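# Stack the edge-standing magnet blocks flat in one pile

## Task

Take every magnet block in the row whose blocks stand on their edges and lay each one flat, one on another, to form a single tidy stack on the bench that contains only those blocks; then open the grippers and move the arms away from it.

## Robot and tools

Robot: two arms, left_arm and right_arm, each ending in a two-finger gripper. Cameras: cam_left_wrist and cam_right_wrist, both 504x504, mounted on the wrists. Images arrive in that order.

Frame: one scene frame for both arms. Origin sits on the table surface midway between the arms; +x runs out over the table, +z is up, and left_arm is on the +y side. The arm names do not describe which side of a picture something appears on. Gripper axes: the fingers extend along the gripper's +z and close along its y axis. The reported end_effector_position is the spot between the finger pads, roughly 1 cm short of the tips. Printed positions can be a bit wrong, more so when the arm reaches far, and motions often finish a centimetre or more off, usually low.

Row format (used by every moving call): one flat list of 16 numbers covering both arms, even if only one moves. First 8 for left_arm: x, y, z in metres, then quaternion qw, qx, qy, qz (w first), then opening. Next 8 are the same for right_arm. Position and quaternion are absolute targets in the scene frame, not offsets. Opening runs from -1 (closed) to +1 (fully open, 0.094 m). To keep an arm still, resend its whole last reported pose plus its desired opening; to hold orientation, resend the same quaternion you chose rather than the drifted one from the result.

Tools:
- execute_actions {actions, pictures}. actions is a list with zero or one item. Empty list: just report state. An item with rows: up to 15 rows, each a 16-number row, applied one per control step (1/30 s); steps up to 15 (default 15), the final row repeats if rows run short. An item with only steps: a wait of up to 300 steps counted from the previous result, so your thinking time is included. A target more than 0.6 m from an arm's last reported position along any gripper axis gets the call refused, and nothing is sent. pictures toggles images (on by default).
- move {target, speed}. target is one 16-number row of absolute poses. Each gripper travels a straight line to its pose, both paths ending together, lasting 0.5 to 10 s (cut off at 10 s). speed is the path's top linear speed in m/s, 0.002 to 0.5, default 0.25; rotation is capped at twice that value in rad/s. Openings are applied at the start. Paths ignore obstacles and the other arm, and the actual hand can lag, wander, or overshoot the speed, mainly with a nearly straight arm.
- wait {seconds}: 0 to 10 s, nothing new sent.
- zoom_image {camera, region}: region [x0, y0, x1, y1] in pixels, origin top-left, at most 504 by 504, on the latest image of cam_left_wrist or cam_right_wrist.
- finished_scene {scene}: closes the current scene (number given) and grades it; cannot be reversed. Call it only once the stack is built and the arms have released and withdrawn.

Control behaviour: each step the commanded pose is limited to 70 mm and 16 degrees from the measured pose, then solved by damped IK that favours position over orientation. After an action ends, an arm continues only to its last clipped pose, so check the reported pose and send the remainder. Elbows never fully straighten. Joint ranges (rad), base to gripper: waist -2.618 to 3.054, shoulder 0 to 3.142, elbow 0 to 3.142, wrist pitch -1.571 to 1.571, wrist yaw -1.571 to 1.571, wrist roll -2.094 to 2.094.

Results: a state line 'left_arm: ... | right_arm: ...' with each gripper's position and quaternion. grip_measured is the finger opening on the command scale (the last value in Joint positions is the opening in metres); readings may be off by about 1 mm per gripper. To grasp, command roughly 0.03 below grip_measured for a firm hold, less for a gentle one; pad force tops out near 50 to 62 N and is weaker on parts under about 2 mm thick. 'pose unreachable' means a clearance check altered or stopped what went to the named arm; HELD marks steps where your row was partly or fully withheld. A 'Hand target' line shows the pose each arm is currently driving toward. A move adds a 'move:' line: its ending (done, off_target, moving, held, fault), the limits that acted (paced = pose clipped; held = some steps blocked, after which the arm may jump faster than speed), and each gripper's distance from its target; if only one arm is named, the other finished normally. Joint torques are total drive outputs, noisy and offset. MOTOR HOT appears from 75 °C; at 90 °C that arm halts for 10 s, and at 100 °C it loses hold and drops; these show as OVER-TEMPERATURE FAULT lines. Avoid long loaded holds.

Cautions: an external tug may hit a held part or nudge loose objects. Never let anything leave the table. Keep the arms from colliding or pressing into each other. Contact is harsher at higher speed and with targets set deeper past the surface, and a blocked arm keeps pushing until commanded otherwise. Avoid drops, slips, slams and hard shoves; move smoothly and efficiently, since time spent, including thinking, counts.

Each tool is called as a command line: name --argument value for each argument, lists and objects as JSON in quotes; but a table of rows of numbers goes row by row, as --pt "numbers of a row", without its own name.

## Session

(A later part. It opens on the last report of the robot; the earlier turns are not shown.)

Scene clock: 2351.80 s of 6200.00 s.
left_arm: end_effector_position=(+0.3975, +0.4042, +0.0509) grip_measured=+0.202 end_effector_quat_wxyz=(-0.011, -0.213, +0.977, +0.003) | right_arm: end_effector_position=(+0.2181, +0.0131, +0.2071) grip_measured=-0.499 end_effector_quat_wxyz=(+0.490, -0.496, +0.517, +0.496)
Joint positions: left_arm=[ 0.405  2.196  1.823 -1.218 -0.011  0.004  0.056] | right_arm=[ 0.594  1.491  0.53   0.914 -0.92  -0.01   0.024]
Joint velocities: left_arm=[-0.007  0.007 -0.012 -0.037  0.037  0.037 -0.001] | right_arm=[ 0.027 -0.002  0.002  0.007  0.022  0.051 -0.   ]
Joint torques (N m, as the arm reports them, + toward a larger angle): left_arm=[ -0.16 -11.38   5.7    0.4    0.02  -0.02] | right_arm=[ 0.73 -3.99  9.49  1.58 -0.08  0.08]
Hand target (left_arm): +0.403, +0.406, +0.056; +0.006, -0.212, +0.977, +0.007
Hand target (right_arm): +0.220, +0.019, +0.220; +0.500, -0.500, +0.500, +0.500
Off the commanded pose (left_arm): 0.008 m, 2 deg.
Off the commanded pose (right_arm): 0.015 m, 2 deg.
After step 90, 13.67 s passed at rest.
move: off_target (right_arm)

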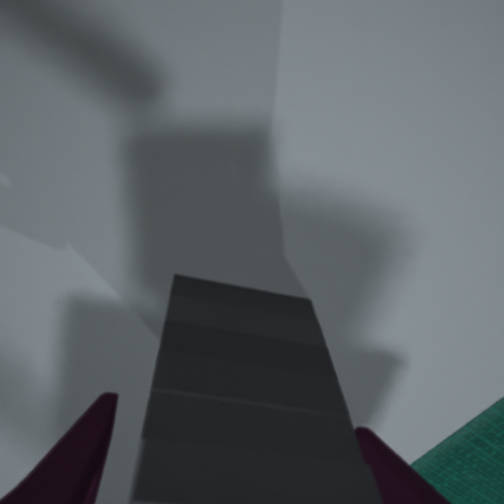

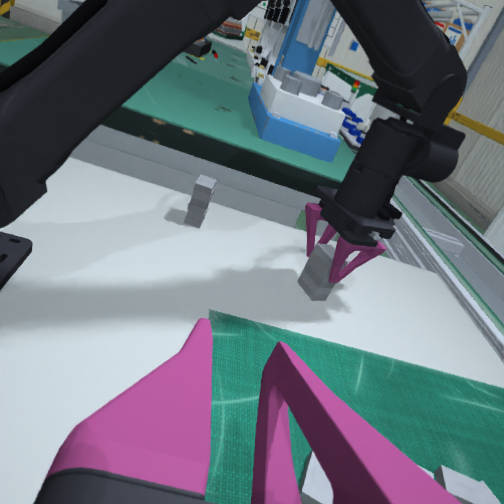

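execute_actions --actions '[{"rows":[[0.403,0.406,0.056,0.006,-0.2123,0.9772,0.007,0.12,0.22,0.02,0.22,0.5,-0.5,0.5,0.5,-0.5],[0.403,0.406,0.056,0.006,-0.2123,0.9772,0.007,0.06,0.22,0.02,0.22,0.5,-0.5,0.5,0.5,-0.5],[0.403,0.406,0.056,0.006,-0.2123,0.9772,0.007,0.02,0.22,0.02,0.22,0.5,-0.5,0.5,0.5,-0.5],[0.403,0.406,0.056,0.006,-0.2123,0.9772,0.007,-0.01,0.22,0.02,0.22,0.5,-0.5,0.5,0.5,-0.5],[0.403,0.406,0.056,0.006,-0.2123,0.9772,0.007,-0.03,0.22,0.02,0.22,0.5,-0.5,0.5,0.5,-0.5],[0.403,0.406,0.056,0.006,-0.2123,0.9772,0.007,-0.045,0.22,0.02,0.22,0.5,-0.5,0.5,0.5,-0.5],[0.403,0.406,0.056,0.006,-0.2123,0.9772,0.007,-0.06,0.22,0.02,0.22,0.5,-0.5,0.5,0.5,-0.5],[0.403,0.406,0.056,0.006,-0.2123,0.9772,0.007,-0.072,0.22,0.02,0.22,0.5,-0.5,0.5,0.5,-0.5],[0.403,0.406,0.056,0.006,-0.2123,0.9772,0.007,-0.084,0.22,0.02,0.22,0.5,-0.5,0.5,0.5,-0.5],[0.403,0.406,0.056,0.006,-0.2123,0.9772,0.007,-0.095,0.22,0.02,0.22,0.5,-0.5,0.5,0.5,-0.5],[0.403,0.406,0.056,0.006,-0.2123,0.9772,0.007,-0.105,0.22,0.02,0.22,0.5,-0.5,0.5,0.5,-0.5],[0.403,0.406,0.056,0.006,-0.2123,0.9772,0.007,-0.115,0.22,0.02,0.22,0.5,-0.5,0.5,0.5,-0.5],[0.403,0.406,0.056,0.006,-0.2123,0.9772,0.007,-0.125,0.22,0.02,0.22,0.5,-0.5,0.5,0.5,-0.5],[0.403,0.406,0.056,0.006,-0.2123,0.9772,0.007,-0.135,0.22,0.02,0.22,0.5,-0.5,0.5,0.5,-0.5]],"steps":15}]' --pictures false

execute_actions --actions '[{"rows":[[0.403,0.406,0.056,0.006,-0.2123,0.9772,0.007,-0.135,0.22,0.02,0.22,0.5,-0.5,0.5,0.5,-0.5]],"steps":8}]'

Scene clock: 2364.23 s of 6200.00 s.
left_arm: end_effector_position=(+0.3980, +0.4045, +0.0508) grip_measured=-0.108 end_effector_quat_wxyz=(-0.010, -0.213, +0.977, +0.004) | right_arm: end_effector_position=(+0.2181, +0.0131, +0.2071) grip_measured=-0.499 end_effector_quat_wxyz=(+0.490, -0.496, +0.517, +0.496)
Joint positions: left_arm=[ 0.405  2.196  1.823 -1.215 -0.011  0.004  0.042] | right_arm=[ 0.594  1.491  0.53   0.914 -0.92  -0.01   0.024]
Joint velocities: left_arm=[ 0.012 -0.002  0.002  0.037  0.007  0.007  0.001] | right_arm=[ 0.012 -0.012  0.002  0.007  0.037  0.022  0.   ]
Joint torques (N m, as the arm reports them, + toward a larger angle): left_arm=[ -0.21 -11.54   5.69   0.4    0.02  -0.03] | right_arm=[ 0.88 -3.92  9.48  1.55 -0.07  0.11]
Hand target (left_arm): +0.403, +0.406, +0.056; +0.006, -0.212, +0.977, +0.007
Hand target (right_arm): +0.220, +0.019, +0.220; +0.500, -0.500, +0.500, +0.500
Off the commanded pose (left_arm): 0.007 m, 2 deg.
Off the commanded pose (right_arm): 0.015 m, 2 deg.
Steps of this call (steps 1 to 90: nothing new was sent; then 8.93 s passed at rest; steps 91 to 105: all 15 steps of this action). Readings (end_effector_position):
91: left_arm (+0.3978, +0.4044, +0.0509) | right_arm (+0.2181, +0.0131, +0.2071)
92: left_arm (+0.3978, +0.4044, +0.0509) | right_arm (+0.2181, +0.0131, +0.2071)
94: left_arm (+0.3979, +0.4044, +0.0508) | right_arm (+0.2181, +0.0131, +0.2071)
98: left_arm (+0.3979, +0.4044, +0.0508) | right_arm (+0.2181, +0.0131, +0.2071)
105: the state above

Scene clock: 2364.50 s of 6200.00 s.
left_arm: end_effector_position=(+0.3980, +0.4045, +0.0508) grip_measured=-0.108 end_effector_quat_wxyz=(-0.010, -0.213, +0.977, +0.004) | right_arm: end_effector_position=(+0.2181, +0.0131, +0.2071) grip_measured=-0.499 end_effector_quat_wxyz=(+0.490, -0.496, +0.517, +0.496)
Joint positions: left_arm=[ 0.405  2.196  1.823 -1.215 -0.011  0.004  0.042] | right_arm=[ 0.594  1.491  0.53   0.914 -0.92  -0.01   0.024]
Joint velocities: left_arm=[ 0.027  0.017  0.002  0.022 -0.037 -0.066 -0.   ] | right_arm=[-0.012  0.017  0.002 -0.081 -0.051  0.037  0.001]
Joint torques (N m, as the arm reports them, + toward a larger angle): left_arm=[ -0.29 -11.53   5.68   0.39   0.    -0.02] | right_arm=[ 0.78 -3.91  9.56  1.58 -0.08  0.1 ]
Hand target (left_arm): +0.403, +0.406, +0.056; +0.006, -0.212, +0.977, +0.007
Hand target (right_arm): +0.220, +0.019, +0.220; +0.500, -0.500, +0.500, +0.500
Off the commanded pose (left_arm): 0.007 m, 2 deg.
Off the commanded pose (right_arm): 0.015 m, 2 deg.
Steps of this call (steps 1 to 8: all 8 steps of this action). Readings (end_effector_position):
1: left_arm (+0.3980, +0.4045, +0.0508) | right_arm (+0.2181, +0.0131, +0.2071)
2: left_arm (+0.3980, +0.4045, +0.0508) | right_arm (+0.2181, +0.0131, +0.2071)
4: left_arm (+0.3980, +0.4045, +0.0508) | right_arm (+0.2181, +0.0131, +0.2071)
8: the state above

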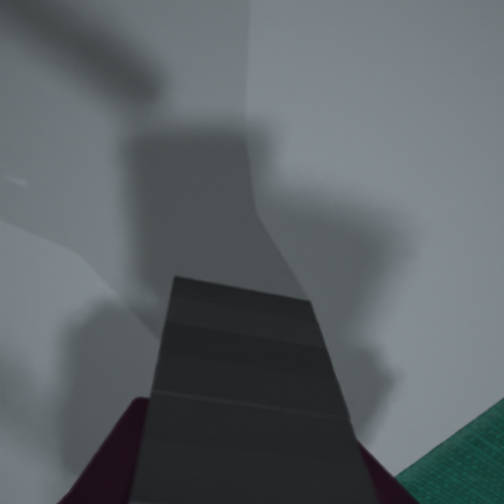

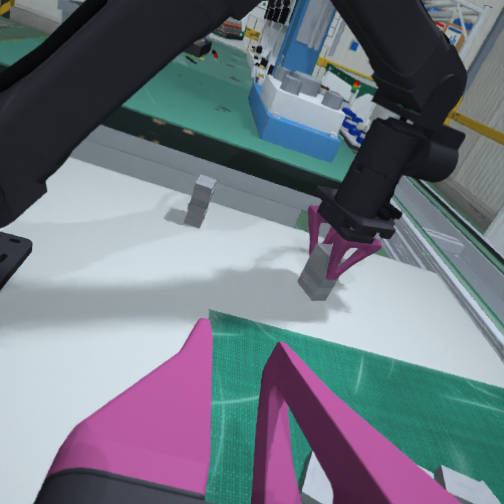

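execute_actions --actions '[{"rows":[[0.403,0.406,0.056,0.006,-0.2123,0.9772,0.007,-0.11,0.22,0.02,0.22,0.5,-0.5,0.5,0.5,-0.5],[0.403,0.406,0.056,0.006,-0.2123,0.9772,0.007,-0.10,0.22,0.02,0.22,0.5,-0.5,0.5,0.5,-0.5],[0.403,0.406,0.056,0.006,-0.2123,0.9772,0.007,-0.09,0.22,0.02,0.22,0.5,-0.5,0.5,0.5,-0.5],[0.403,0.406,0.056,0.006,-0.2123,0.9772,0.007,-0.07,0.22,0.02,0.22,0.5,-0.5,0.5,0.5,-0.5],[0.403,0.406,0.056,0.006,-0.2123,0.9772,0.007,-0.04,0.22,0.02,0.22,0.5,-0.5,0.5,0.5,-0.5],[0.403,0.406,0.056,0.006,-0.2123,0.9772,0.007,0.0,0.22,0.02,0.22,0.5,-0.5,0.5,0.5,-0.5],[0.403,0.406,0.056,0.006,-0.2123,0.9772,0.007,0.1,0.22,0.02,0.22,0.5,-0.5,0.5,0.5,-0.5],[0.403,0.406,0.056,0.006,-0.2123,0.9772,0.007,0.3,0.22,0.02,0.22,0.5,-0.5,0.5,0.5,-0.5]],"steps":15}]' --pictures false

move --target '[0.402,0.405,0.125,0.006,-0.2123,0.9772,0.003,0.3,0.22,0.02,0.22,0.5,-0.5,0.5,0.5,-0.5]' --speed 0.08

zoom_image --camera "cam_left_wrist" --region '[130,180,330,400]'

zoom_image --camera "cam_right_wrist" --region '[280,230,360,310]'

Scene clock: 2375.90 s of 6200.00 s.
left_arm: end_effector_position=(+0.3980, +0.4045, +0.0508) grip_measured=+0.297 end_effector_quat_wxyz=(-0.010, -0.213, +0.977, +0.004) | right_arm: end_effector_position=(+0.2181, +0.0131, +0.2071) grip_measured=-0.499 end_effector_quat_wxyz=(+0.490, -0.496, +0.517, +0.496)
Joint positions: left_arm=[ 0.405  2.196  1.823 -1.215 -0.011  0.004  0.061] | right_arm=[ 0.594  1.491  0.53   0.914 -0.92  -0.01   0.024]
Joint velocities: left_arm=[ 0.012  0.007 -0.007  0.007  0.051 -0.022 -0.001] | right_arm=[-0.007 -0.027  0.007  0.022  0.007 -0.022  0.001]
Joint torques (N m, as the arm reports them, + toward a larger angle): left_arm=[ -0.18 -11.5    5.55   0.42   0.01  -0.01] | right_arm=[ 0.83 -4.06  9.45  1.56 -0.09  0.1 ]
Hand target (left_arm): +0.403, +0.406, +0.056; +0.006, -0.212, +0.977, +0.007
Hand target (right_arm): +0.220, +0.019, +0.220; +0.500, -0.500, +0.500, +0.500
Off the commanded pose (left_arm): 0.007 m, 2 deg.
Off the commanded pose (right_arm): 0.015 m, 2 deg.
Steps of this call (steps 1 to 90: nothing new was sent; then 7.90 s passed at rest; steps 91 to 105: all 15 steps of this action). Readings (end_effector_position):
91: left_arm (+0.3980, +0.4045, +0.0508) | right_arm (+0.2181, +0.0131, +0.2071)
92: left_arm (+0.3980, +0.4045, +0.0508) | right_arm (+0.2181, +0.0131, +0.2071)
94: left_arm (+0.3980, +0.4045, +0.0508) | right_arm (+0.2181, +0.0131, +0.2071)
98: left_arm (+0.3980, +0.4045, +0.0508) | right_arm (+0.2181, +0.0131, +0.2071)
105: the state above

Scene clock: 2377.60 s of 6200.00 s.
left_arm: end_effector_position=(+0.3982, +0.4045, +0.1110) grip_measured=+0.298 end_effector_quat_wxyz=(-0.011, -0.213, +0.977, +0.003) | right_arm: end_effector_position=(+0.2181, +0.0131, +0.2071) grip_measured=-0.499 end_effector_quat_wxyz=(+0.490, -0.496, +0.517, +0.496)
Joint positions: left_arm=[ 0.405  2.196  2.062 -1.457 -0.011  0.004  0.061] | right_arm=[ 0.594  1.491  0.53   0.914 -0.92  -0.01   0.024]
Joint velocities: left_arm=[-0.007  0.002  0.002 -0.051 -0.022 -0.022  0.   ] | right_arm=[-0.017 -0.017 -0.012 -0.007  0.022  0.066 -0.   ]
Joint torques (N m, as the arm reports them, + toward a larger angle): left_arm=[ -0.01 -11.58   8.39   0.12   0.06   0.  ] | right_arm=[ 0.74 -3.95  9.46  1.57 -0.08  0.1 ]
Hand target (left_arm): +0.402, +0.405, +0.125; +0.006, -0.212, +0.977, +0.003
Hand target (right_arm): +0.220, +0.019, +0.220; +0.500, -0.500, +0.500, +0.500
Off the commanded pose (left_arm): 0.014 m, 2 deg.
Off the commanded pose (right_arm): 0.015 m, 2 deg.
move: off_target (left_arm, right_arm)

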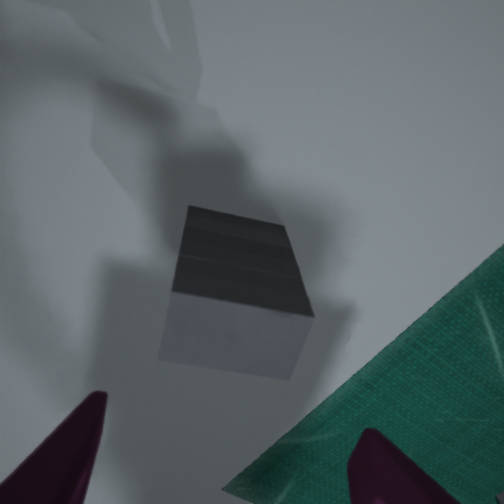

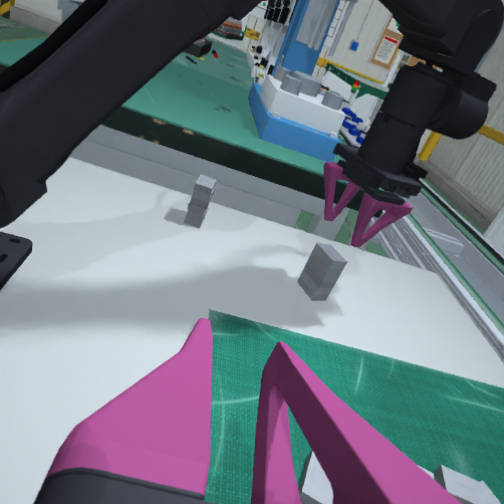

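Region (130, 180, 330, 400) of cam_left_wrist's 504x504 image, scaled by 2.291, with more detail than that image has; it fills the left 458 columns of this view, and the rest is white.

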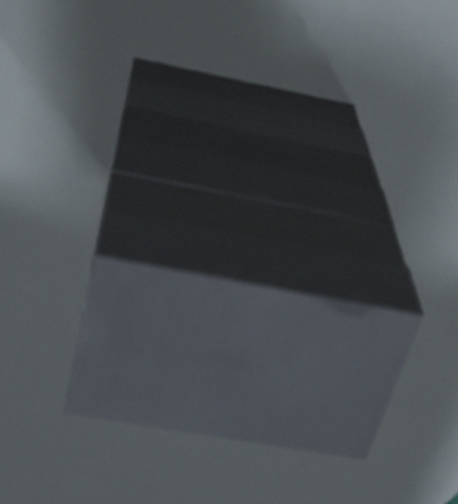

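Region (280, 230, 360, 310) of cam_right_wrist's 504x504 image, scaled by 6.300, with more detail than that image has.

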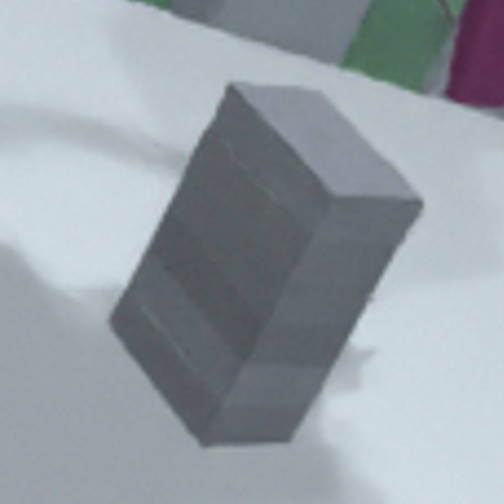

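move --target '[0.25,0.30,0.16,0,-0.2164,0.9763,0,0.3,0.17,-0.30,0.12,0,0,1,0,-0.5]' --speed 0.2

Scene clock: 2386.10 s of 6200.00 s.
left_arm: end_effector_position=(+0.2538, +0.3056, +0.1562) grip_measured=+0.298 end_effector_quat_wxyz=(-0.007, -0.219, +0.976, +0.003) | right_arm: end_effector_position=(+0.1649, -0.2969, +0.1121) grip_measured=-0.499 end_effector_quat_wxyz=(-0.008, -0.008, +1.000, +0.003)
Joint positions: left_arm=[ 0.29   1.5    1.35  -1.434 -0.008 -0.122  0.061] | right_arm=[ 0.087  1.143  0.91  -1.353 -0.008  0.112  0.024]
Joint velocities: left_arm=[-0.002  0.002  0.002 -0.007  0.037  0.007  0.001] | right_arm=[-0.002  0.002  0.002 -0.051 -0.095  0.037  0.001]
Joint torques (N m, as the arm reports them, + toward a larger angle): left_arm=[-1.16 -6.65  5.64  0.15  0.05 -0.08] | right_arm=[-0.92 -1.03  9.51  0.07  0.03  0.09]
Hand target (left_arm): +0.251, +0.300, +0.162; +0.000, -0.217, +0.976, +0.001
Hand target (right_arm): +0.172, -0.299, +0.119; -0.000, +0.001, +1.000, +0.001
Off the commanded pose (left_arm): 0.008 m, 1 deg.
Off the commanded pose (right_arm): 0.010 m, 1 deg.
move: done

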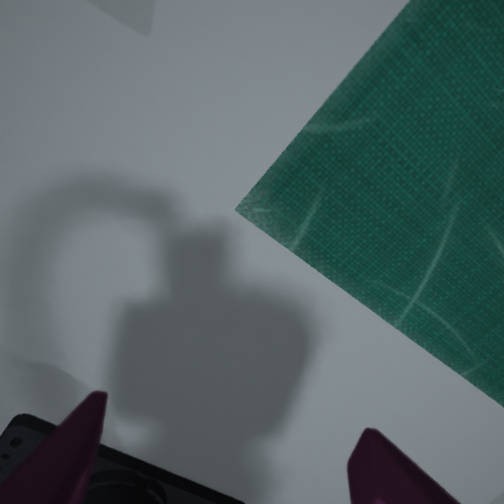

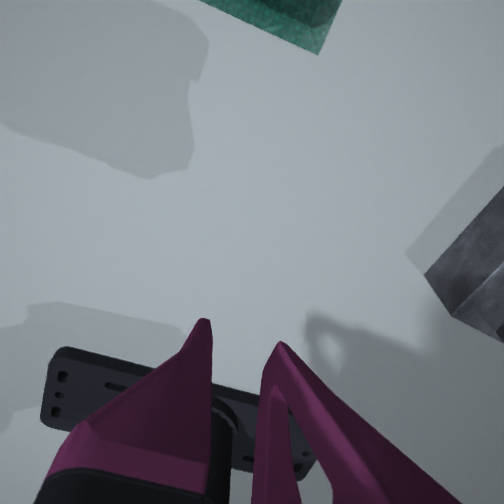

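move --target '[0.22,0.31,0.17,0.4126,-0.1926,0.886,0.0897,0.3,0.17,-0.30,0.12,0,0,1,0,-0.5]' --speed 0.3

Scene clock: 2391.27 s of 6200.00 s.
left_arm: end_effector_position=(+0.2159, +0.3046, +0.1611) grip_measured=+0.298 end_effector_quat_wxyz=(+0.392, -0.196, +0.896, +0.076) | right_arm: end_effector_position=(+0.1630, -0.2978, +0.1122) grip_measured=-0.499 end_effector_quat_wxyz=(-0.012, -0.008, +1.000, +0.001)
Joint positions: left_arm=[ 0.304  0.527  0.606 -0.83  -0.053 -0.074  0.061] | right_arm=[ 0.087  1.143  0.91  -1.361 -0.004  0.113  0.024]
Joint velocities: left_arm=[ 0.002 -0.002  0.012  0.051  0.007 -0.051 -0.001] | right_arm=[ 0.012  0.007  0.002  0.022 -0.007 -0.007  0.   ]
Joint torques (N m, as the arm reports them, + toward a larger angle): left_arm=[ 0.87  0.35  6.78  1.66 -0.08  0.06] | right_arm=[-1.25 -1.68  9.35  0.08  0.07  0.01]
Hand target (left_arm): +0.219, +0.309, +0.170; +0.413, -0.197, +0.885, +0.085
Hand target (right_arm): +0.170, -0.300, +0.120; +0.000, +0.000, +1.000, -0.000
Off the commanded pose (left_arm): 0.011 m, 3 deg.
Off the commanded pose (right_arm): 0.011 m, 2 deg.
After step 90, 0.03 s passed at rest.
move: off_target (left_arm, right_arm)

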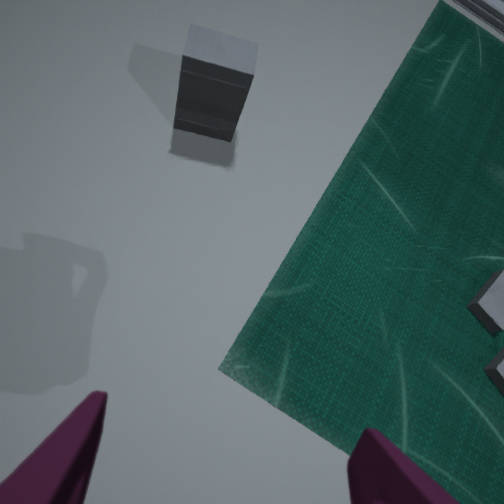

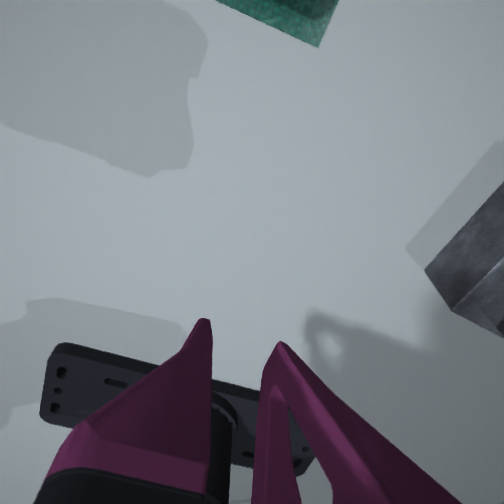

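The stack is neat and intact; both arms are clear.

finished_scene --scene 1

The scene is finished: the task was done.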